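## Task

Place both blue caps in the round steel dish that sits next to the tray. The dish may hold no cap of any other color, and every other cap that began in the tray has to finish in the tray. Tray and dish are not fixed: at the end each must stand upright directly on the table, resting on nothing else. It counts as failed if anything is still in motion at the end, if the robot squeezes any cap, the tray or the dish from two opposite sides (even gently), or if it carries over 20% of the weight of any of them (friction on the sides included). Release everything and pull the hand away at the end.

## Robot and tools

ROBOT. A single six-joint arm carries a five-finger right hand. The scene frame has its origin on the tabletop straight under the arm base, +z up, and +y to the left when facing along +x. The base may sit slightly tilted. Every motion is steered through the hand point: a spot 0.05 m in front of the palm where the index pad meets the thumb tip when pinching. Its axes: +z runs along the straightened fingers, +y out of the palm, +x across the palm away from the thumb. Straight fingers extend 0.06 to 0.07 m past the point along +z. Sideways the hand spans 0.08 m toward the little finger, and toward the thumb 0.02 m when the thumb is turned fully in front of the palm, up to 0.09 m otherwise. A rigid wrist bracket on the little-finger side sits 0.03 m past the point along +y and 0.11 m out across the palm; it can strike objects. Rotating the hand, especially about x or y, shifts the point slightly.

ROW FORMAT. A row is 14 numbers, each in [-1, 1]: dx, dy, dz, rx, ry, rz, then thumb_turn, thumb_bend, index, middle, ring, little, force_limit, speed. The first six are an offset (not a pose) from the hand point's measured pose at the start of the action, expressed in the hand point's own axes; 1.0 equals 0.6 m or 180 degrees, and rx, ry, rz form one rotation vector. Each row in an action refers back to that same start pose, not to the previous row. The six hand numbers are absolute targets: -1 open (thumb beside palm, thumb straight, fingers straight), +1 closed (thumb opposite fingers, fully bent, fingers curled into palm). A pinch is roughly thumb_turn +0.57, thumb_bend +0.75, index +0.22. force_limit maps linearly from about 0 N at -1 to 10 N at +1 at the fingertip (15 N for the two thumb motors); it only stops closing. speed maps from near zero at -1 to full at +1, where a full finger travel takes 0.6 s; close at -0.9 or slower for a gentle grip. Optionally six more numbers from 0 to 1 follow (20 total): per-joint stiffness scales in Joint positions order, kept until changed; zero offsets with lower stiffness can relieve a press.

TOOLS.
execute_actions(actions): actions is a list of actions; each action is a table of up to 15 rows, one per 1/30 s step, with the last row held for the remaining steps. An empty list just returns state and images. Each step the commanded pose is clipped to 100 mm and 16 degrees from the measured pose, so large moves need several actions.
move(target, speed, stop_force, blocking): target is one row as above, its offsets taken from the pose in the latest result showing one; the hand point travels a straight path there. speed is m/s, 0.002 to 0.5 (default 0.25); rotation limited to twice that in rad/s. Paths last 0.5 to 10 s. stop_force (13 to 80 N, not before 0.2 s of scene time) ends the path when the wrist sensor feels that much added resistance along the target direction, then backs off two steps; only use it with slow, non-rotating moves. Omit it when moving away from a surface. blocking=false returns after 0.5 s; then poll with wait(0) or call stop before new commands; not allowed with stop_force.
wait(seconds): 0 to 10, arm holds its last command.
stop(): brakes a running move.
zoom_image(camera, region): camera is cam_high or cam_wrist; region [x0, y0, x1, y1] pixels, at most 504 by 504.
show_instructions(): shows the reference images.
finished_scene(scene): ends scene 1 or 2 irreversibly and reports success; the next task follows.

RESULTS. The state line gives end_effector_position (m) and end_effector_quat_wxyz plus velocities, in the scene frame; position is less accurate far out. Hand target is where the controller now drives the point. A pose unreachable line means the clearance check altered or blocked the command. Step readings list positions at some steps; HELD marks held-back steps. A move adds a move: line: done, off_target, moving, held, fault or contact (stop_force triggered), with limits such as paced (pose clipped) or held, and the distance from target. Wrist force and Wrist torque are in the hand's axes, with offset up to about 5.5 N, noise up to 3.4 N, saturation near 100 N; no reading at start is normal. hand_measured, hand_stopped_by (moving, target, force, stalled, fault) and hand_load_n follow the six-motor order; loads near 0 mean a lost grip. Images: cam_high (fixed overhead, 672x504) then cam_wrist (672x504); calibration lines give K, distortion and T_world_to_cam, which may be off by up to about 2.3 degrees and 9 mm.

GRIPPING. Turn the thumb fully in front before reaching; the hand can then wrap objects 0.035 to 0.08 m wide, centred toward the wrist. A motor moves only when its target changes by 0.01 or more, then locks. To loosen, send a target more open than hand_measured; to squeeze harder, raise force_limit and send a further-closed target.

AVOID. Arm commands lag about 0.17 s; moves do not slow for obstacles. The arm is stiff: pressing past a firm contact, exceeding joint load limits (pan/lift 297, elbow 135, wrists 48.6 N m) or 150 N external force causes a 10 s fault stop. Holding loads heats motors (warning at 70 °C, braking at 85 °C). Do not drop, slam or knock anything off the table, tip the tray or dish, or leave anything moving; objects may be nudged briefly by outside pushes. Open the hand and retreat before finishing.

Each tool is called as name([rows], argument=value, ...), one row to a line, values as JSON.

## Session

execute_actions(actions=[])

Scene clock: 0.00 s.
end_effector_position=(+0.5730, -0.3176, +0.3969) hand_measured=(-1.000, -1.000, -1.000, -1.000, -1.000, -1.000) hand_load_n=(+0.0, +0.0, +0.0, +0.0, +0.0, +0.0) hand_stopped_by=(target, target, target, target, target, target) hand_force_limit=0.00 hand_speed=-0.80 end_effector_quat_wxyz=(-0.301, -0.124, +0.926, +0.192) end_effector_velocity=(-0.000, -0.000, -0.000) end_effector_angular_velocity=(-0.001, +0.001, -0.001)
Joint positions: [-0.757 -0.9    1.216  1.957  1.793 -2.534]
Joint velocities: [-0.     0.     0.     0.     0.001  0.002]
Wrist force (N, on the end effector, along its own x y z axes, offset not removed): no reading
Wrist torque (N m, same axes, about the end effector's origin, offset not removed): no reading
Hand target: +0.573, -0.318, +0.397; -0.301, -0.124, +0.926, +0.192
Joint stiffness scale: [1. 1. 1. 1. 1. 1.]
camera_calibration (this result's frames):
cam_wrist: T_world_to_cam=[[-0.0315724, 0.927413, 0.372704, 0.163275], [0.993245, 0.0707696, -0.0919592, -0.506312], [-0.11166, 0.367283, -0.923383, 0.679355], [0, 0, 0, 1]] pos_world=[0.583904, -0.365107, 0.519891]

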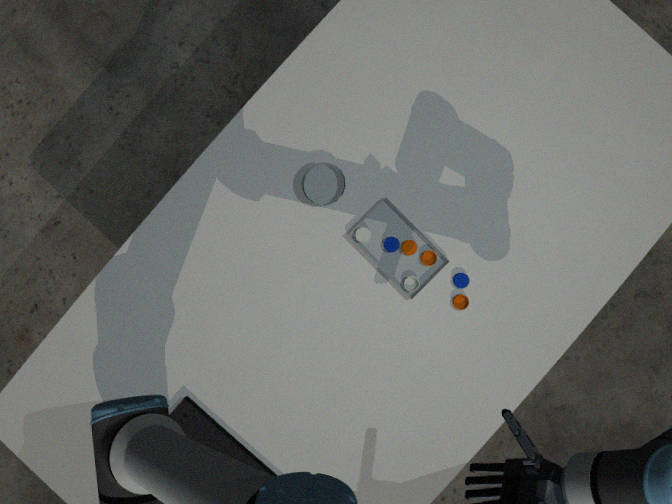

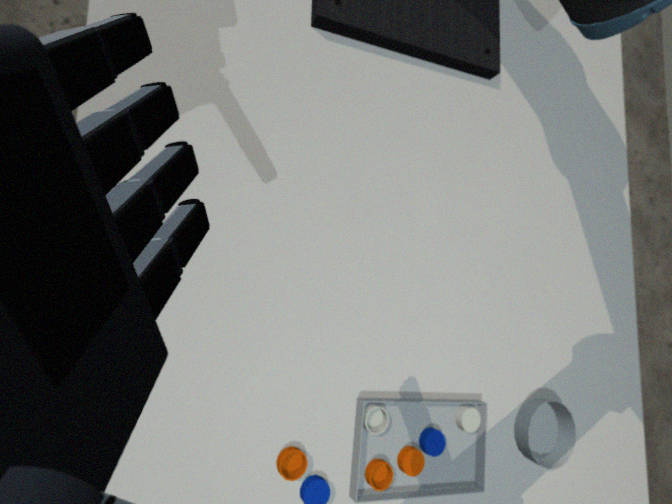

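zoom_image(camera="cam_high", region=[280, 140, 500, 340])

Region (280, 140, 500, 340) of cam_high's 672x504 image, scaled by 2.291, with more detail than that image has; it fills the top 458 rows of this view, and the rest is white.

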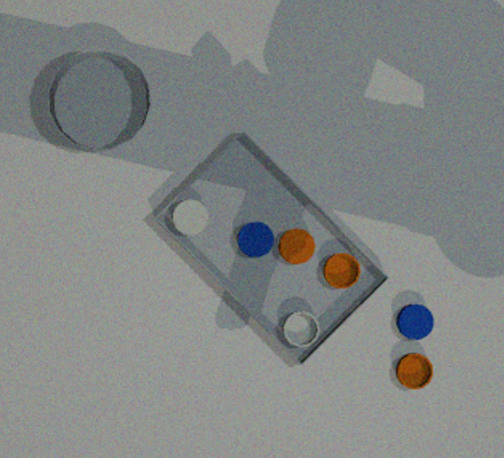

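move(target=[-0.6377, -0.0485, 0.2003, 0.5025, -0.2545, -0.3602, 0.57, 0.2, -0.6, 1, 1, 1, -0.2, 0.3], speed=0.25)

Scene clock: 34.97 s.
end_effector_position=(+0.8058, -0.1780, +0.1004) hand_measured=(+0.570, +0.200, -0.600, +1.000, +1.000, +1.000) hand_load_n=(+0.0, +0.0, +0.0, +0.0, +0.0, +0.0) hand_stopped_by=(target, target, target, target, target, target) hand_force_limit=-0.20 hand_speed=0.30 end_effector_quat_wxyz=(-0.326, +0.628, -0.626, +0.326) end_effector_velocity=(+0.001, +0.000, -0.000) end_effector_angular_velocity=(-0.002, -0.010, +0.005)
Joint positions: [-0.575 -1.12   1.806  0.016  1.091 -3.512]
Joint velocities: [-0.001 -0.     0.003 -0.012 -0.007 -0.001]
Wrist force (N, on the end effector, along its own x y z axes, offset not removed): [1.9 2.8 1.0]
Wrist torque (N m, same axes, about the end effector's origin, offset not removed): [0.82 -0.15 0.48]
Hand target: +0.804, -0.178, +0.099; -0.326, +0.629, -0.626, +0.326
Off the commanded pose: 0.001 m, 0 deg.
Joint stiffness scale: [1. 1. 1. 1. 1. 1.]
move: done
camera_calibration (this result's frames):
cam_wrist: T_world_to_cam=[[-0.569582, 0.10247, -0.815522, 0.557636], [-0.370746, 0.853498, 0.366181, 0.417724], [0.733569, 0.510922, -0.448147, -0.322927], [0, 0, 0, 1]] pos_world=[0.709378, -0.248678, 0.157083]

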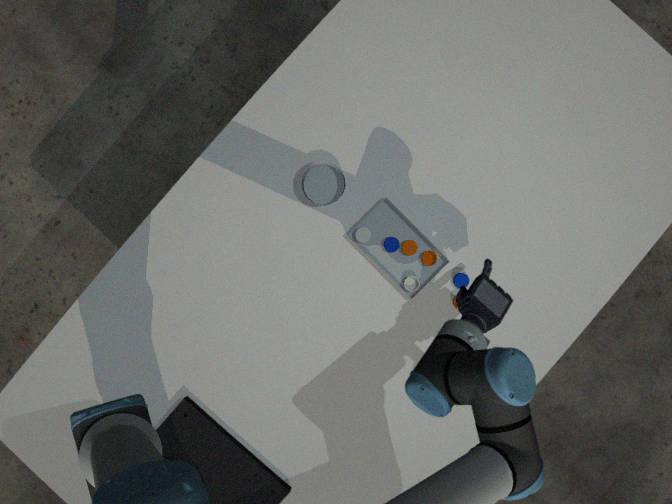

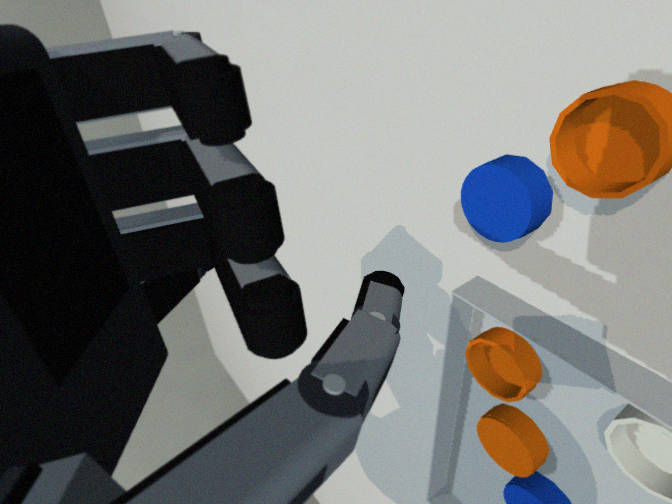

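move(target=[-0.015, 0.0765, 0.0518, 0, 0, 0, 0.57, 0.2, -0.6, 1, 1, 1, -0.2, 0.3], speed=0.08)

Scene clock: 43.47 s.
end_effector_position=(+0.8055, -0.1713, +0.0464) hand_measured=(+0.570, +0.200, -0.600, +1.000, +1.000, +1.000) hand_load_n=(+0.0, +0.0, +0.0, +0.0, +0.0, +0.0) hand_stopped_by=(target, target, target, target, target, target) hand_force_limit=-0.20 hand_speed=0.30 end_effector_quat_wxyz=(-0.326, +0.628, -0.626, +0.327) end_effector_velocity=(+0.003, -0.002, +0.001) end_effector_angular_velocity=(-0.006, -0.010, -0.001)
Joint positions: [-0.566 -1.064  1.838 -0.078  1.098 -3.505]
Joint velocities: [ 0.001  0.    -0.    -0.012  0.001  0.001]
Wrist force (N, on the end effector, along its own x y z axes, offset not removed): [2.4 0.6 -0.9]
Wrist torque (N m, same axes, about the end effector's origin, offset not removed): [0.50 -0.29 0.34]
Hand target: +0.805, -0.169, +0.045; -0.326, +0.628, -0.626, +0.326
Off the commanded pose: 0.003 m, 0 deg.
Joint stiffness scale: [1. 1. 1. 1. 1. 1.]
move: done
camera_calibration (this result's frames):
cam_wrist: T_world_to_cam=[[-0.568775, 0.101791, -0.81617, 0.511952], [-0.370884, 0.853958, 0.364966, 0.431842], [0.734126, 0.510288, -0.447957, -0.350929], [0, 0, 0, 1]] pos_world=[0.708975, -0.241812, 0.103031]

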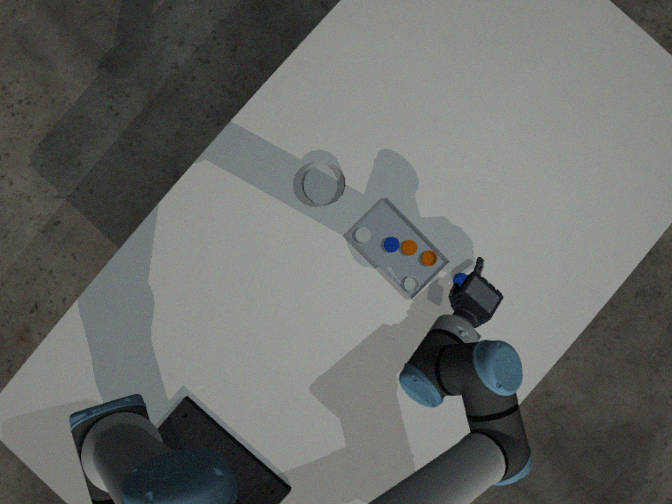

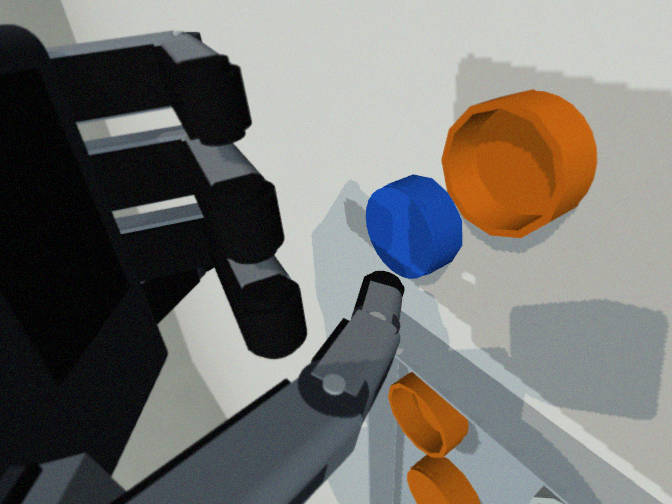

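move(target=[-0.0005, 0.0405, 0.015, 0, 0, 0, 0.57, 0.2, -0.6, 1, 1, 1, -0.2, 0.3], speed=0.03)

Scene clock: 56.30 s.
end_effector_position=(+0.8008, -0.1707, +0.0233) hand_measured=(+0.570, +0.200, -0.600, +1.000, +1.000, +1.000) hand_load_n=(+0.0, +0.0, +0.0, +0.0, +0.0, +0.0) hand_stopped_by=(target, target, target, target, target, target) hand_force_limit=-0.20 hand_speed=0.30 end_effector_quat_wxyz=(-0.326, +0.628, -0.626, +0.328) end_effector_velocity=(+0.001, -0.001, +0.000) end_effector_angular_velocity=(-0.003, -0.005, +0.002)
Joint positions: [-0.569 -1.041  1.858 -0.12   1.095 -3.507]
Joint velocities: [-0.001 -0.     0.    -0.005 -0.002 -0.001]
Wrist force (N, on the end effector, along its own x y z axes, offset not removed): [-1.3 1.7 0.0]
Wrist torque (N m, same axes, about the end effector's origin, offset not removed): [0.51 0.37 0.23]
Hand target: +0.799, -0.171, +0.021; -0.326, +0.628, -0.626, +0.327
Off the commanded pose: 0.003 m, 0 deg.
Joint stiffness scale: [1. 1. 1. 1. 1. 1.]
move: done
camera_calibration (this result's frames):
cam_wrist: T_world_to_cam=[[-0.567432, 0.100943, -0.817209, 0.489133], [-0.371758, 0.854145, 0.363637, 0.438814], [0.734722, 0.510144, -0.447143, -0.358648], [0, 0, 0, 1]] pos_world=[0.704189, -0.241223, 0.0797875]

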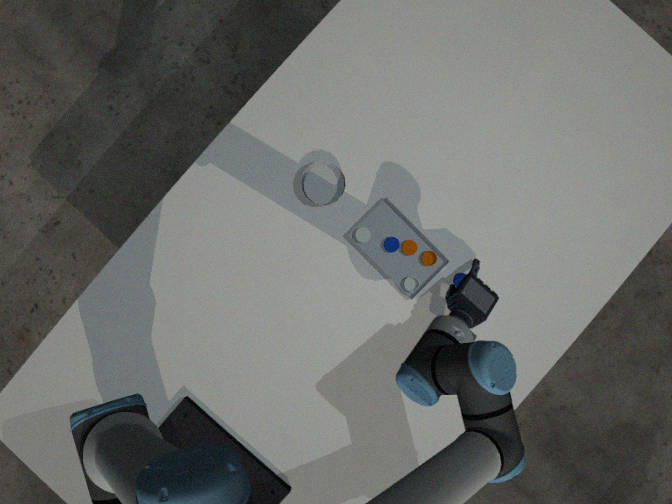

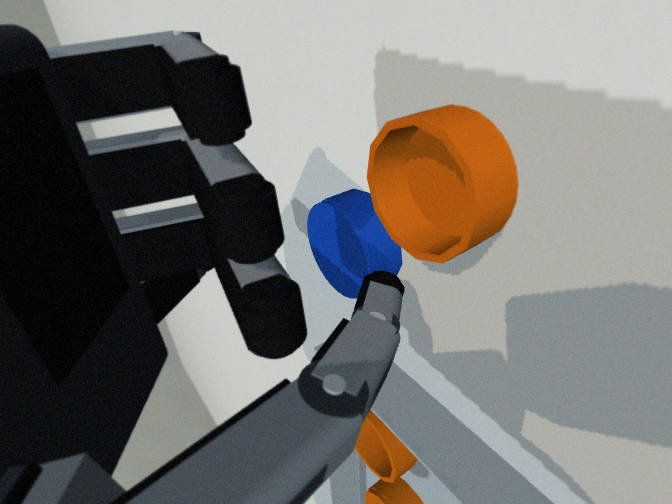

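execute_actions([
  [[0, 0, 0, 0, 0, 0, 0.57, 0.2, 0.1, 1, 1, 1, -0.2, -0.6]],
  [[0, 0, 0, 0, 0, 0, 0.57, 0.2, 0.1, 1, 1, 1, -0.2, -0.6]],
])

Scene clock: 59.50 s.
end_effector_position=(+0.8009, -0.1708, +0.0233) hand_measured=(+0.570, +0.196, -0.094, +1.000, +1.000, +1.000) hand_load_n=(-0.5, +6.0, +8.0, +0.0, +0.0, +0.0) hand_stopped_by=(target, target, force, target, target, target) hand_force_limit=-0.20 hand_speed=-0.60 end_effector_quat_wxyz=(-0.326, +0.628, -0.625, +0.328) end_effector_velocity=(+0.000, -0.001, +0.000) end_effector_angular_velocity=(-0.001, -0.001, -0.001)
Joint positions: [-0.569 -1.041  1.858 -0.121  1.095 -3.508]
Joint velocities: [-0.001 -0.    -0.    -0.001  0.     0.   ]
Wrist force (N, on the end effector, along its own x y z axes, offset not removed): [-0.1 -1.0 -2.7]
Wrist torque (N m, same axes, about the end effector's origin, offset not removed): [0.52 0.16 0.09]
Hand target: +0.801, -0.171, +0.023; -0.326, +0.628, -0.625, +0.328
Off the commanded pose: 0.000 m, 0 deg.
Joint stiffness scale: [1. 1. 1. 1. 1. 1.]
Step readings (end_effector_position; steps 1 to 15: 1st action; 16 to 30: 2nd action):
0: (+0.8009, -0.1708, +0.0233)
1: (+0.8009, -0.1708, +0.0233)
2: (+0.8009, -0.1708, +0.0233)
4: (+0.8009, -0.1708, +0.0233)
8: (+0.8009, -0.1708, +0.0233)
15: (+0.8009, -0.1708, +0.0233)
16: (+0.8009, -0.1708, +0.0233)
17: (+0.8009, -0.1708, +0.0233)
19: (+0.8009, -0.1708, +0.0233)
23: (+0.8009, -0.1708, +0.0233)
30: end_effector_position above
camera_calibration (this result's frames):
cam_wrist: T_world_to_cam=[[-0.56693, 0.100562, -0.817605, 0.488825], [-0.372071, 0.854252, 0.363065, 0.43923], [0.734951, 0.51004, -0.446885, -0.358915], [0, 0, 0, 1]] pos_world=[0.704339, -0.24131, 0.0798036]

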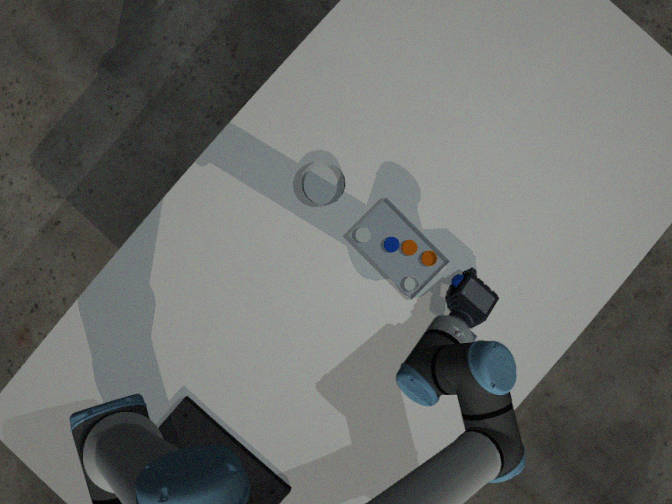

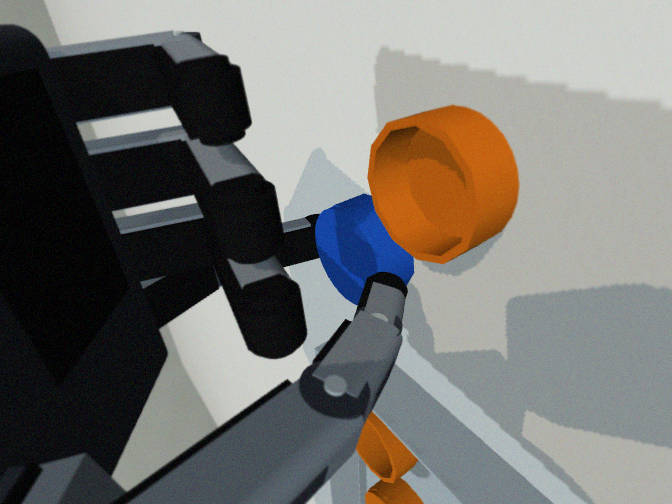

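move(target=[0, -0.0955, -0.067, 0, 0, 0, 0.57, 0.2, 0.1, 1, 1, 1, -0.2, -0.6], speed=0.07)

Scene clock: 64.23 s.
end_effector_position=(+0.7998, -0.1696, +0.0921) hand_measured=(+0.570, +0.196, -0.094, +1.000, +1.000, +1.000) hand_load_n=(-0.5, +6.0, +7.5, +0.0, +0.0, +0.0) hand_stopped_by=(target, target, force, target, target, target) hand_force_limit=-0.20 hand_speed=-0.60 end_effector_quat_wxyz=(-0.326, +0.628, -0.626, +0.328) end_effector_velocity=(-0.002, +0.001, -0.000) end_effector_angular_velocity=(+0.003, +0.007, +0.001)
Joint positions: [-0.569 -1.124  1.831 -0.011  1.095 -3.508]
Joint velocities: [ 0.     0.    -0.     0.009 -0.    -0.002]
Wrist force (N, on the end effector, along its own x y z axes, offset not removed): [0.0 1.2 -2.6]
Wrist torque (N m, same axes, about the end effector's origin, offset not removed): [0.66 0.32 0.29]
Hand target: +0.801, -0.170, +0.093; -0.326, +0.628, -0.625, +0.328
Off the commanded pose: 0.002 m, 0 deg.
Joint stiffness scale: [1. 1. 1. 1. 1. 1.]
move: done
camera_calibration (this result's frames):
cam_wrist: T_world_to_cam=[[-0.5674, 0.100878, -0.817239, 0.544699], [-0.371859, 0.854113, 0.363608, 0.412616], [0.734695, 0.51021, -0.447112, -0.327659], [0, 0, 0, 1]] pos_world=[0.703226, -0.240194, 0.148619]

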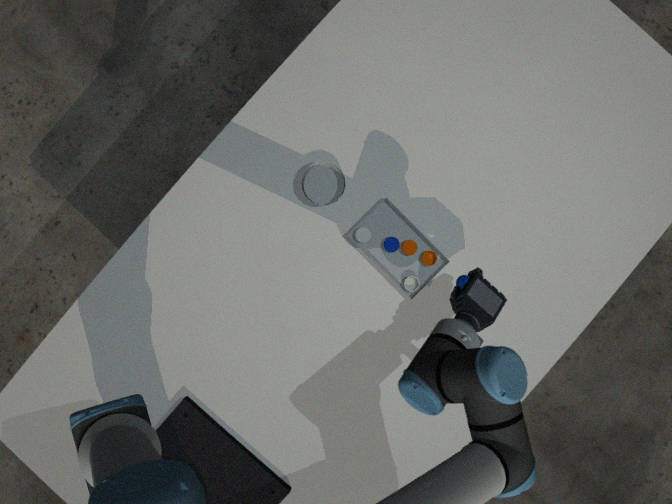

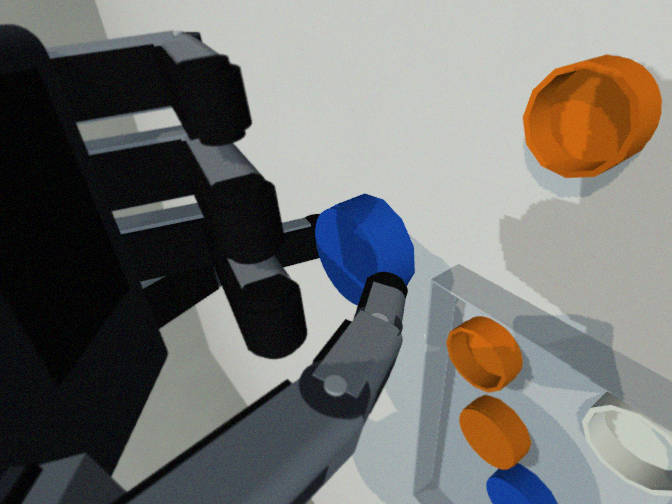

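move(target=[-0.6477, 0.038, -0.0543, 0, 0, 0, 0.57, 0.2, 0.1, 1, 1, 1, -0.2, -0.6], speed=0.18)

Scene clock: 71.63 s.
end_effector_position=(+0.7583, +0.2174, +0.0899) hand_measured=(+0.570, +0.196, -0.094, +1.000, +1.000, +1.000) hand_load_n=(-0.5, +6.0, +7.5, +0.0, +0.0, +0.0) hand_stopped_by=(target, target, force, target, target, target) hand_force_limit=-0.20 hand_speed=-0.60 end_effector_quat_wxyz=(-0.326, +0.629, -0.625, +0.327) end_effector_velocity=(+0.001, -0.002, +0.000) end_effector_angular_velocity=(-0.002, +0.000, -0.010)
Joint positions: [ 0.04  -1.2    1.937 -0.129  1.585 -3.132]
Joint velocities: [ 0.001  0.    -0.002  0.002  0.01   0.005]
Wrist force (N, on the end effector, along its own x y z axes, offset not removed): [0.7 -0.7 0.3]
Wrist torque (N m, same axes, about the end effector's origin, offset not removed): [0.18 0.17 0.00]
Hand target: +0.760, +0.219, +0.090; -0.326, +0.629, -0.626, +0.328
Off the commanded pose: 0.002 m, 0 deg.
Joint stiffness scale: [1. 1. 1. 1. 1. 1.]
move: done
camera_calibration (this result's frames):
cam_wrist: T_world_to_cam=[[-0.56858, 0.100062, -0.816519, 0.481315], [-0.372057, 0.853975, 0.363732, 0.0675693], [0.733683, 0.510603, -0.448324, -0.49479], [0, 0, 0, 1]] pos_world=[0.661825, 0.146777, 0.1466]

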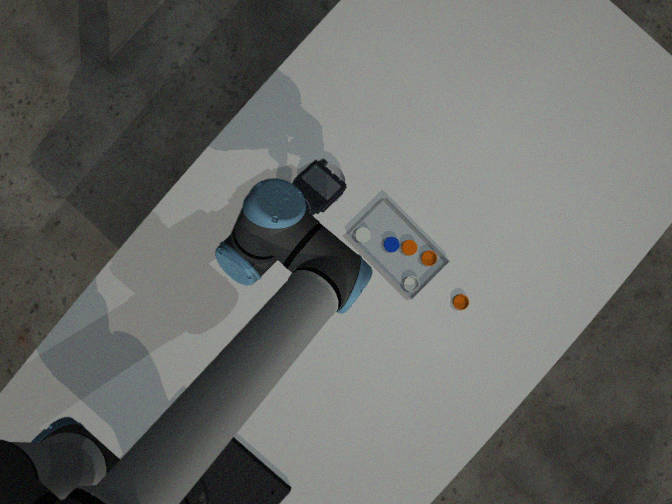

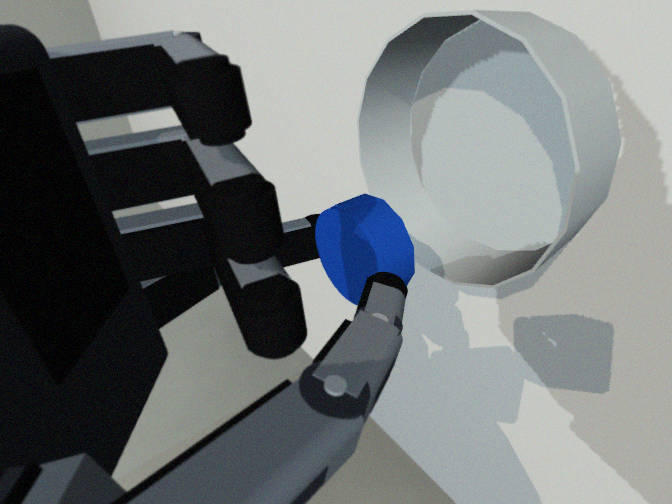

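move(target=[0.0057, 0.0833, 0.0375, 0, 0, 0, 0.57, 0.2, 0.1, 1, 1, 1, -0.2, -0.6], speed=0.05)

Scene clock: 82.03 s.
end_effector_position=(+0.7493, +0.2150, +0.0378) hand_measured=(+0.570, +0.196, -0.094, +1.000, +1.000, +1.000) hand_load_n=(-0.5, +6.0, +7.5, +0.0, +0.0, +0.0) hand_stopped_by=(target, target, force, target, target, target) hand_force_limit=-0.20 hand_speed=-0.60 end_effector_quat_wxyz=(-0.326, +0.629, -0.625, +0.328) end_effector_velocity=(+0.003, +0.001, +0.001) end_effector_angular_velocity=(+0.002, -0.010, +0.000)
Joint positions: [ 0.036 -1.147  1.982 -0.229  1.582 -3.134]
Joint velocities: [-0.     0.     0.    -0.011 -0.002  0.002]
Wrist force (N, on the end effector, along its own x y z axes, offset not removed): [-0.6 -1.0 -1.7]
Wrist torque (N m, same axes, about the end effector's origin, offset not removed): [0.28 0.42 0.12]
Hand target: +0.748, +0.214, +0.036; -0.326, +0.629, -0.625, +0.327
Off the commanded pose: 0.002 m, 0 deg.
Joint stiffness scale: [1. 1. 1. 1. 1. 1.]
move: done
camera_calibration (this result's frames):
cam_wrist: T_world_to_cam=[[-0.567422, 0.100398, -0.817284, 0.432988], [-0.372734, 0.853713, 0.363654, 0.085799], [0.734236, 0.510974, -0.446994, -0.510865], [0, 0, 0, 1]] pos_world=[0.652762, 0.14432, 0.09432]

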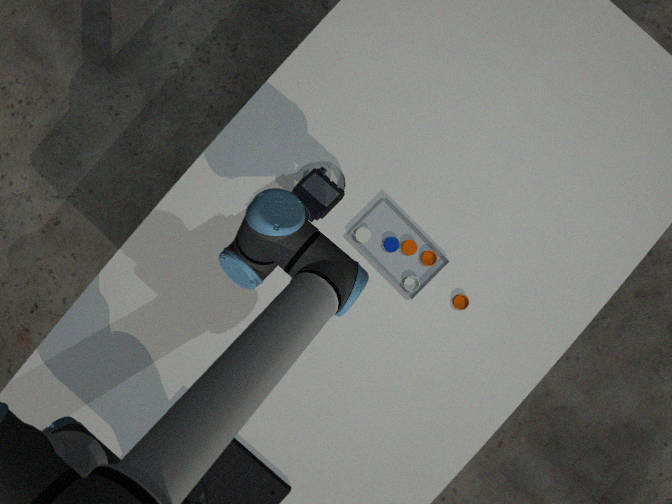

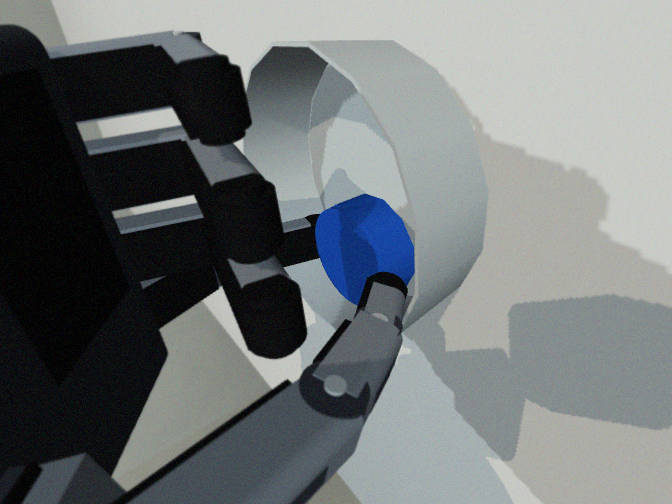

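execute_actions([
  [[0, 0, 0, 0, 0, 0, 0.57, 0.2, -0.32, 1, 1, 1, -0.2, -0.5]],
])

move(target=[0, -0.0955, -0.067, 0, 0, 0, 0.57, 0.2, -0.32, 1, 1, 1, -0.2, -0.5], speed=0.08)

Scene clock: 84.40 s.
end_effector_position=(+0.7495, +0.2150, +0.0379) hand_measured=(+0.570, +0.200, -0.320, +1.000, +1.000, +1.000) hand_load_n=(+0.0, +0.0, +0.0, +0.0, +0.0, +0.0) hand_stopped_by=(target, target, target, target, target, target) hand_force_limit=-0.20 hand_speed=-0.50 end_effector_quat_wxyz=(-0.327, +0.629, -0.625, +0.328) end_effector_velocity=(-0.000, -0.001, +0.000) end_effector_angular_velocity=(+0.000, +0.001, -0.002)
Joint positions: [ 0.036 -1.147  1.982 -0.229  1.582 -3.134]
Joint velocities: [-0.001 -0.    -0.     0.001  0.001  0.001]
Wrist force (N, on the end effector, along its own x y z axes, offset not removed): [0.1 -1.3 0.4]
Wrist torque (N m, same axes, about the end effector's origin, offset not removed): [0.24 0.04 0.05]
Hand target: +0.749, +0.215, +0.038; -0.326, +0.629, -0.625, +0.328
Off the commanded pose: 0.000 m, 0 deg.
Joint stiffness scale: [1. 1. 1. 1. 1. 1.]
Step readings (end_effector_position):
0: (+0.7497, +0.2150, +0.0380)
1: (+0.7497, +0.2150, +0.0380)
2: (+0.7497, +0.2150, +0.0380)
4: (+0.7497, +0.2150, +0.0380)
8: (+0.7496, +0.2150, +0.0380)
15: end_effector_position above
camera_calibration (this result's frames):
cam_wrist: T_world_to_cam=[[-0.566786, 0.100355, -0.81773, 0.432744], [-0.37312, 0.853659, 0.363382, 0.0861405], [0.734531, 0.511072, -0.446397, -0.511274], [0, 0, 0, 1]] pos_world=[0.652961, 0.144335, 0.0943343]

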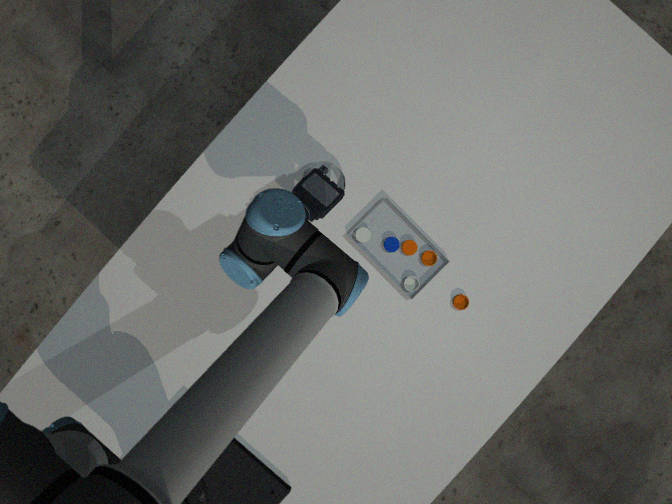

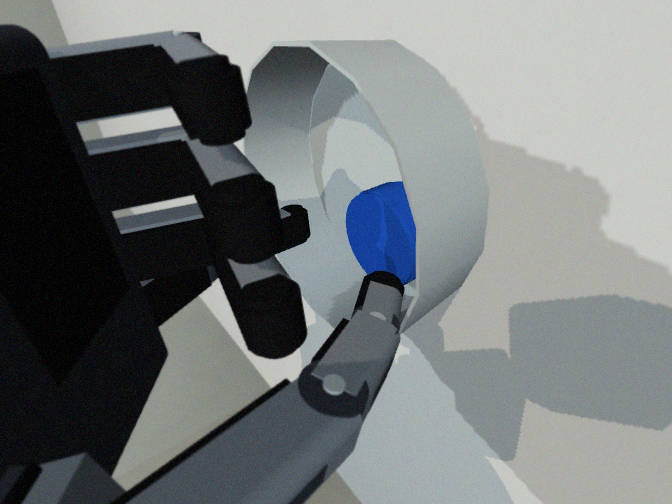

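Scene clock: 85.77 s.
end_effector_position=(+0.7481, +0.2152, +0.1067) hand_measured=(+0.570, +0.200, -0.320, +1.000, +1.000, +1.000) hand_load_n=(+0.0, +0.0, +0.0, +0.0, +0.0, +0.0) hand_stopped_by=(target, target, target, target, target, target) hand_force_limit=-0.20 hand_speed=-0.50 end_effector_quat_wxyz=(-0.327, +0.629, -0.625, +0.328) end_effector_velocity=(-0.004, +0.000, -0.002) end_effector_angular_velocity=(+0.001, +0.012, -0.000)
Joint positions: [ 0.036 -1.234  1.949 -0.109  1.582 -3.134]
Joint velocities: [ 0.     0.    -0.     0.012 -0.     0.001]
Wrist force (N, on the end effector, along its own x y z axes, offset not removed): [3.6 0.8 -1.4]
Wrist torque (N m, same axes, about the end effector's origin, offset not removed): [0.62 -0.26 0.34]
Hand target: +0.749, +0.215, +0.108; -0.327, +0.629, -0.625, +0.328
Off the commanded pose: 0.002 m, 0 deg.
Joint stiffness scale: [1. 1. 1. 1. 1. 1.]
move: done
camera_calibration (this result's frames):
cam_wrist: T_world_to_cam=[[-0.567075, 0.100352, -0.81753, 0.488377], [-0.372991, 0.853662, 0.363509, 0.0603085], [0.734373, 0.511068, -0.44666, -0.479494], [0, 0, 0, 1]] pos_world=[0.651568, 0.144562, 0.16317]

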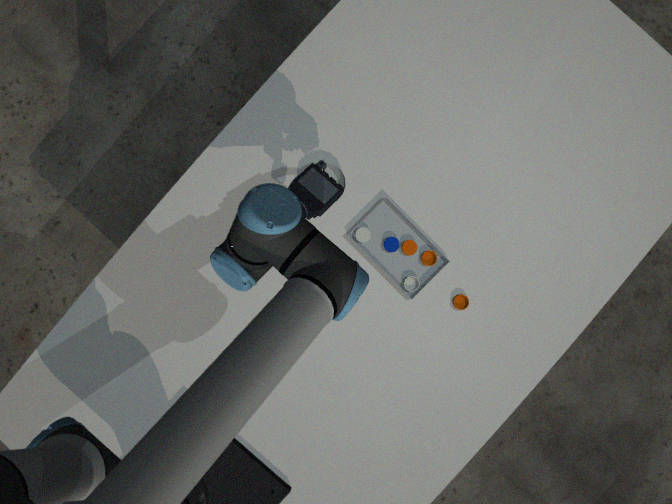

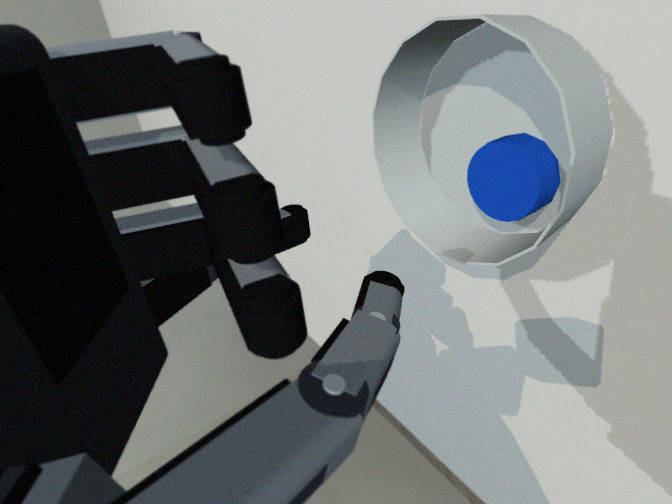

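move(target=[0.3637, 0.0552, 0.0568, 0, 0, 0, 0.57, 0.2, -0.6, 1, 1, 1, -0.2, 0.3], speed=0.18)

Scene clock: 91.70 s.
end_effector_position=(+0.7565, -0.0017, +0.0604) hand_measured=(+0.570, +0.200, -0.600, +1.000, +1.000, +1.000) hand_load_n=(+0.0, +0.0, +0.0, +0.0, +0.0, +0.0) hand_stopped_by=(target, target, target, target, target, target) hand_force_limit=-0.20 hand_speed=0.30 end_effector_quat_wxyz=(-0.326, +0.628, -0.626, +0.328) end_effector_velocity=(-0.000, +0.003, +0.001) end_effector_angular_velocity=(-0.001, -0.003, +0.020)
Joint positions: [-0.347 -1.196  2.01  -0.174  1.27  -3.358]
Joint velocities: [-0.001  0.     0.     0.    -0.017 -0.013]
Wrist force (N, on the end effector, along its own x y z axes, offset not removed): [-0.2 0.2 -4.4]
Wrist torque (N m, same axes, about the end effector's origin, offset not removed): [0.49 0.53 0.11]
Hand target: +0.758, -0.003, +0.061; -0.327, +0.629, -0.625, +0.328
Off the commanded pose: 0.002 m, 0 deg.
Joint stiffness scale: [1. 1. 1. 1. 1. 1.]
move: done
camera_calibration (this result's frames):
cam_wrist: T_world_to_cam=[[-0.567797, 0.102472, -0.816765, 0.477585], [-0.370543, 0.854194, 0.364761, 0.263511], [0.735054, 0.509757, -0.447039, -0.39596], [0, 0, 0, 1]] pos_world=[0.659865, -0.0721853, 0.116946]

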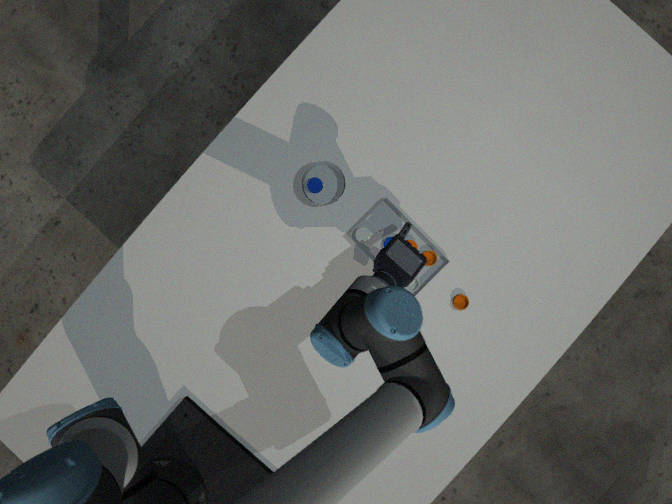

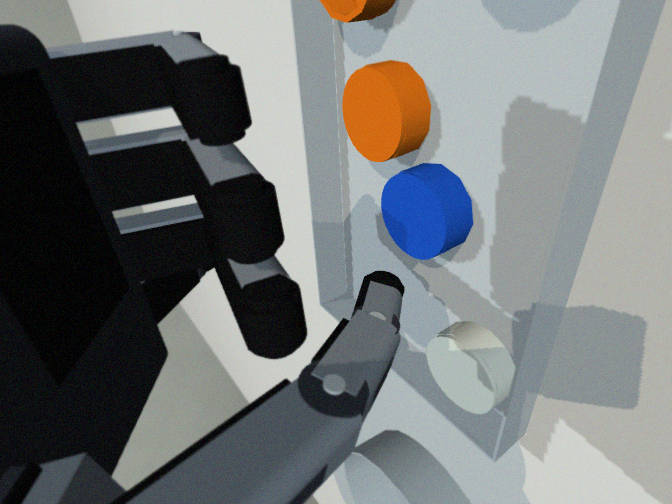

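move(target=[0.0013, 0.0543, 0.031, 0, 0, 0, 0.57, 0.2, -0.6, 1, 1, 1, -0.2, 0.3], speed=0.035)

Scene clock: 99.10 s.
end_effector_position=(+0.7548, -0.0019, +0.0249) hand_measured=(+0.570, +0.200, -0.600, +1.000, +1.000, +1.000) hand_load_n=(+0.0, +0.0, +0.0, +0.0, +0.0, +0.0) hand_stopped_by=(target, target, target, target, target, target) hand_force_limit=-0.20 hand_speed=0.30 end_effector_quat_wxyz=(-0.327, +0.628, -0.625, +0.328) end_effector_velocity=(+0.002, -0.002, +0.001) end_effector_angular_velocity=(-0.002, -0.008, -0.001)
Joint positions: [-0.349 -1.15   2.03  -0.241  1.268 -3.359]
Joint velocities: [-0.001 -0.     0.    -0.008 -0.001  0.   ]
Wrist force (N, on the end effector, along its own x y z axes, offset not removed): [-3.2 -0.2 1.2]
Wrist torque (N m, same axes, about the end effector's origin, offset not removed): [0.29 0.63 -0.05]
Hand target: +0.753, -0.003, +0.023; -0.326, +0.628, -0.626, +0.328
Off the commanded pose: 0.003 m, 0 deg.
Joint stiffness scale: [1. 1. 1. 1. 1. 1.]
move: done
camera_calibration (this result's frames):
cam_wrist: T_world_to_cam=[[-0.566376, 0.10132, -0.817895, 0.446539], [-0.372234, 0.853973, 0.363555, 0.277296], [0.735296, 0.510357, -0.445955, -0.41069], [0, 0, 0, 1]] pos_world=[0.658106, -0.072448, 0.081261]

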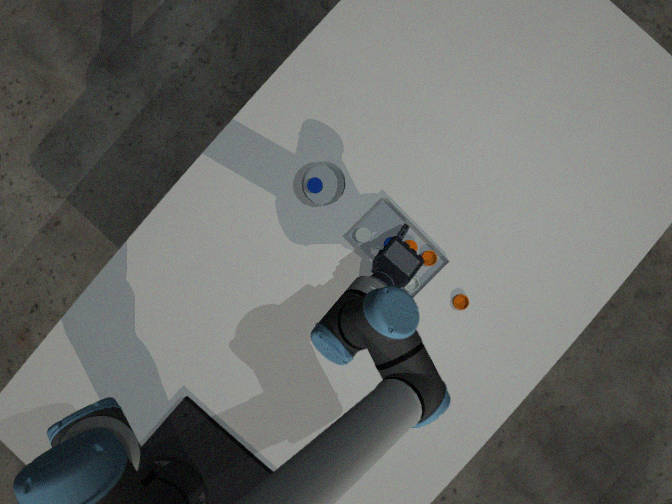

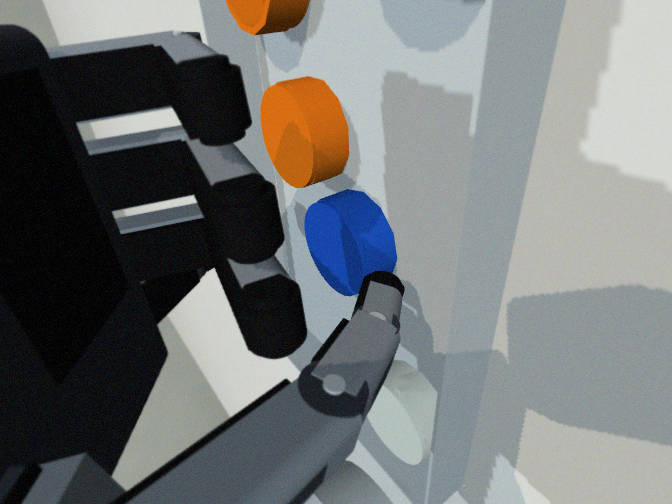

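execute_actions([
  [[0, 0, 0, 0, 0, 0, 0.57, 0.2, 0.1, 1, 1, 1, -0.2, -0.6]],
  [[0, 0, 0, 0, 0, 0, 0.57, 0.2, 0.1, 1, 1, 1, -0.2, -0.6]],
])

move(target=[0, -0.0955, -0.067, 0, 0, 0, 0.57, 0.2, 0.1, 1, 1, 1, -0.2, -0.6], speed=0.07)

Scene clock: 105.33 s.
end_effector_position=(+0.7550, -0.0020, +0.0250) hand_measured=(+0.570, +0.196, -0.094, +1.000, +1.000, +1.000) hand_load_n=(+0.0, +6.0, +7.5, +0.0, +0.0, +0.0) hand_stopped_by=(target, target, force, target, target, target) hand_force_limit=-0.20 hand_speed=-0.60 end_effector_quat_wxyz=(-0.327, +0.628, -0.625, +0.328) end_effector_velocity=(+0.000, +0.001, -0.000) end_effector_angular_velocity=(-0.001, +0.000, +0.002)
Joint positions: [-0.349 -1.15   2.03  -0.242  1.268 -3.359]
Joint velocities: [ 0.002  0.    -0.     0.     0.001 -0.001]
Wrist force (N, on the end effector, along its own x y z axes, offset not removed): [3.5 0.8 -4.7]
Wrist torque (N m, same axes, about the end effector's origin, offset not removed): [0.55 -0.15 0.31]
Hand target: +0.755, -0.002, +0.025; -0.327, +0.628, -0.625, +0.328
Off the commanded pose: 0.000 m, 0 deg.
Joint stiffness scale: [1. 1. 1. 1. 1. 1.]
Step readings (end_effector_position; steps 1 to 15: 1st action; 16 to 30: 2nd action):
0: (+0.7550, -0.0020, +0.0250)
1: (+0.7550, -0.0020, +0.0250)
2: (+0.7550, -0.0020, +0.0250)
4: (+0.7550, -0.0020, +0.0250)
8: (+0.7550, -0.0020, +0.0250)
15: (+0.7550, -0.0020, +0.0250)
16: (+0.7550, -0.0020, +0.0250)
17: (+0.7550, -0.0020, +0.0250)
19: (+0.7550, -0.0020, +0.0250)
23: (+0.7550, -0.0020, +0.0250)
30: end_effector_position above
camera_calibration (this result's frames):
cam_wrist: T_world_to_cam=[[-0.565808, 0.101099, -0.818316, 0.4463], [-0.372489, 0.854069, 0.363067, 0.277621], [0.735604, 0.51024, -0.445581, -0.411013], [0, 0, 0, 1]] pos_world=[0.658274, -0.072513, 0.0812799]

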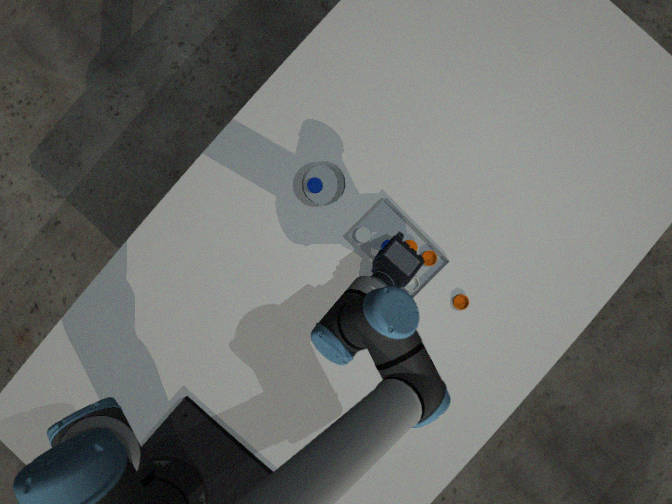

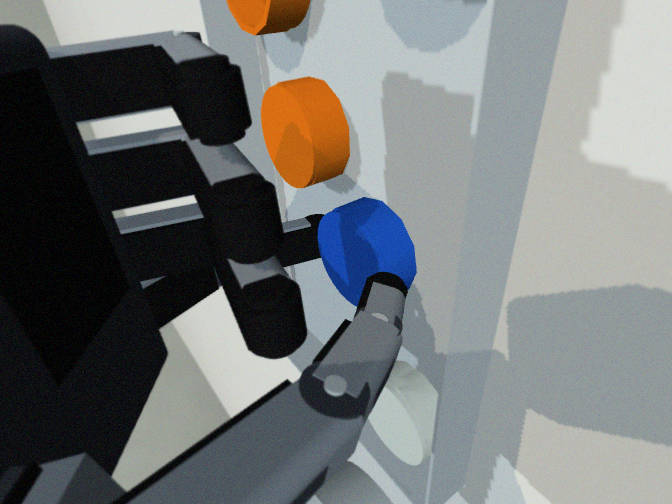

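Scene clock: 106.80 s.
end_effector_position=(+0.7534, -0.0010, +0.0935) hand_measured=(+0.570, +0.196, -0.094, +1.000, +1.000, +1.000) hand_load_n=(-0.5, +6.0, +7.0, +0.0, +0.0, +0.0) hand_stopped_by=(target, target, force, target, target, target) hand_force_limit=-0.20 hand_speed=-0.60 end_effector_quat_wxyz=(-0.327, +0.628, -0.625, +0.328) end_effector_velocity=(-0.003, +0.002, -0.001) end_effector_angular_velocity=(+0.004, +0.010, +0.002)
Joint positions: [-0.349 -1.242  2.    -0.119  1.268 -3.359]
Joint velocities: [ 0.    -0.    -0.     0.011 -0.002 -0.002]
Wrist force (N, on the end effector, along its own x y z axes, offset not removed): [-0.5 -3.8 -3.2]
Wrist torque (N m, same axes, about the end effector's origin, offset not removed): [-0.05 0.39 -0.04]
Hand target: +0.755, -0.002, +0.095; -0.327, +0.628, -0.625, +0.328
Off the commanded pose: 0.002 m, 0 deg.
Joint stiffness scale: [1. 1. 1. 1. 1. 1.]
move: done
camera_calibration (this result's frames):
cam_wrist: T_world_to_cam=[[-0.566488, 0.101364, -0.817812, 0.501922], [-0.372184, 0.853954, 0.36365, 0.251078], [0.735235, 0.51038, -0.446028, -0.379466], [0, 0, 0, 1]] pos_world=[0.656777, -0.071614, 0.149921]

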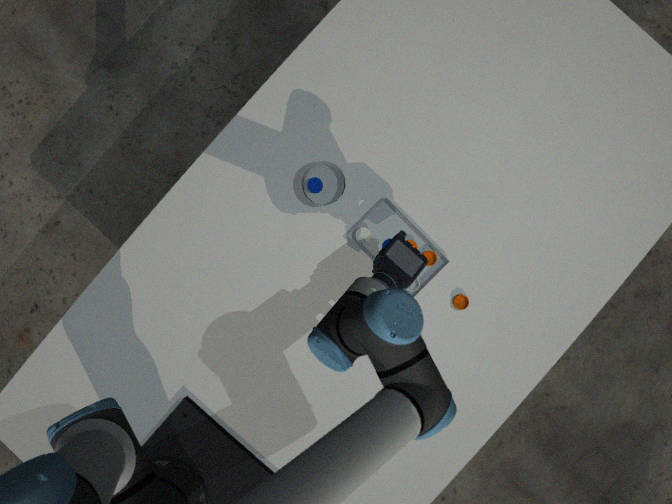

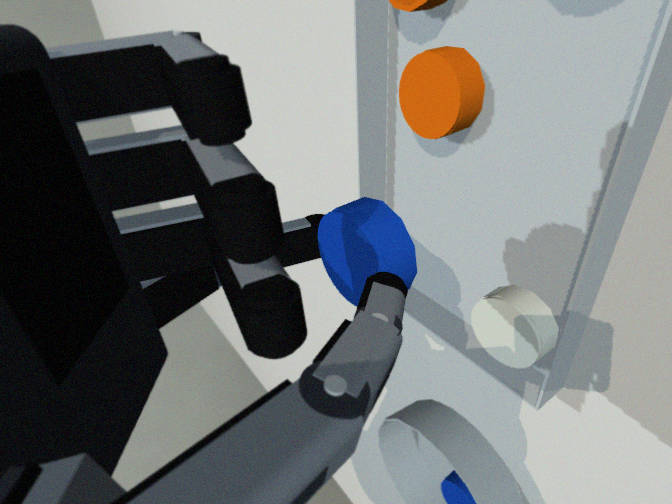

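move(target=[-0.2983, 0.0042, -0.006, 0, 0, 0, 0.57, 0.2, 0.1, 1, 1, 1, -0.2, -0.6], speed=0.15)

Scene clock: 112.20 s.
end_effector_position=(+0.7474, +0.1765, +0.0924) hand_measured=(+0.570, +0.196, -0.094, +1.000, +1.000, +1.000) hand_load_n=(-0.5, +6.0, +7.0, +0.0, +0.0, +0.0) hand_stopped_by=(target, target, force, target, target, target) hand_force_limit=-0.20 hand_speed=-0.60 end_effector_quat_wxyz=(-0.326, +0.628, -0.625, +0.328) end_effector_velocity=(+0.001, -0.003, -0.000) end_effector_angular_velocity=(-0.002, +0.001, -0.010)
Joint positions: [-0.032 -1.233  1.981 -0.141  1.526 -3.173]
Joint velocities: [-0.001  0.001 -0.001  0.001  0.009  0.004]
Wrist force (N, on the end effector, along its own x y z axes, offset not removed): [-3.8 0.5 -3.8]
Wrist torque (N m, same axes, about the end effector's origin, offset not removed): [0.72 0.99 -0.02]
Hand target: +0.749, +0.178, +0.093; -0.327, +0.628, -0.625, +0.328
Off the commanded pose: 0.002 m, 0 deg.
Joint stiffness scale: [1. 1. 1. 1. 1. 1.]
move: done
camera_calibration (this result's frames):
cam_wrist: T_world_to_cam=[[-0.567397, 0.100776, -0.817254, 0.480316], [-0.3722, 0.853923, 0.363706, 0.0976482], [0.734525, 0.510548, -0.447005, -0.465605], [0, 0, 0, 1]] pos_world=[0.650873, 0.105925, 0.148897]

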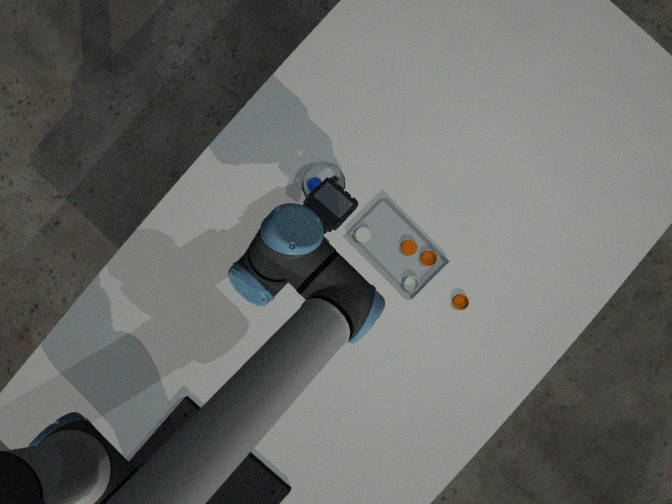

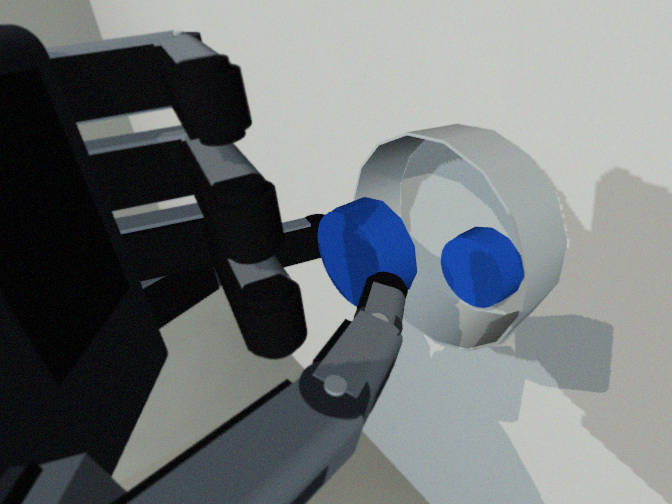

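move(target=[0.0025, 0.07, 0.0523, 0, 0, 0, 0.57, 0.2, 0.1, 1, 1, 1, -0.2, -0.6], speed=0.05)

Scene clock: 118.90 s.
end_effector_position=(+0.7503, +0.1759, +0.0416) hand_measured=(+0.570, +0.196, -0.094, +1.000, +1.000, +1.000) hand_load_n=(-0.5, +6.0, +7.0, +0.0, +0.0, +0.0) hand_stopped_by=(target, target, force, target, target, target) hand_force_limit=-0.20 hand_speed=-0.60 end_effector_quat_wxyz=(-0.327, +0.628, -0.625, +0.328) end_effector_velocity=(+0.003, -0.001, +0.001) end_effector_angular_velocity=(-0.000, -0.009, +0.001)
Joint positions: [-0.033 -1.165  2.002 -0.231  1.525 -3.173]
Joint velocities: [-0.001  0.    -0.    -0.009 -0.001 -0.001]
Wrist force (N, on the end effector, along its own x y z axes, offset not removed): [-1.8 -1.8 -0.1]
Wrist torque (N m, same axes, about the end effector's origin, offset not removed): [0.20 0.48 0.02]
Hand target: +0.749, +0.175, +0.040; -0.326, +0.628, -0.625, +0.328
Off the commanded pose: 0.002 m, 0 deg.
Joint stiffness scale: [1. 1. 1. 1. 1. 1.]
move: done
camera_calibration (this result's frames):
cam_wrist: T_world_to_cam=[[-0.56634, 0.101053, -0.817953, 0.439703], [-0.372808, 0.853704, 0.363598, 0.118196], [0.735032, 0.51086, -0.445814, -0.490592], [0, 0, 0, 1]] pos_world=[0.653687, 0.105286, 0.0979682]

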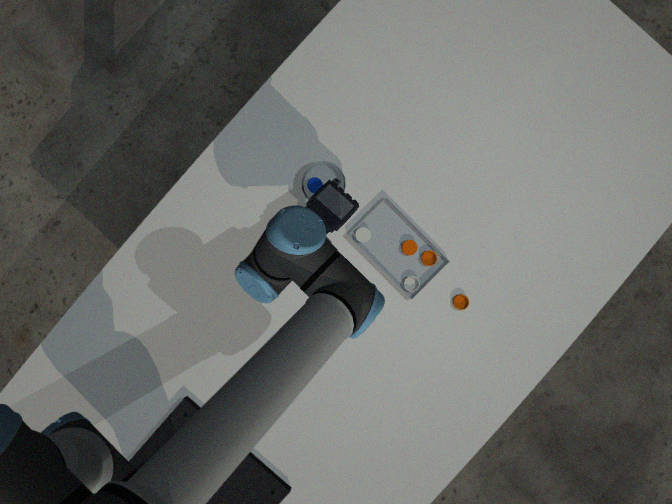

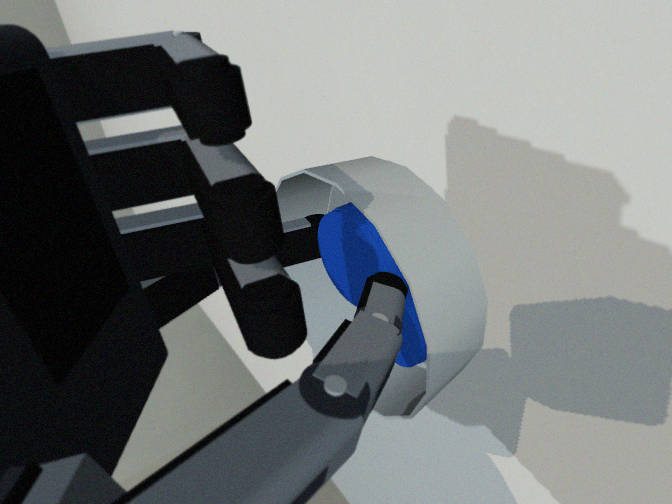

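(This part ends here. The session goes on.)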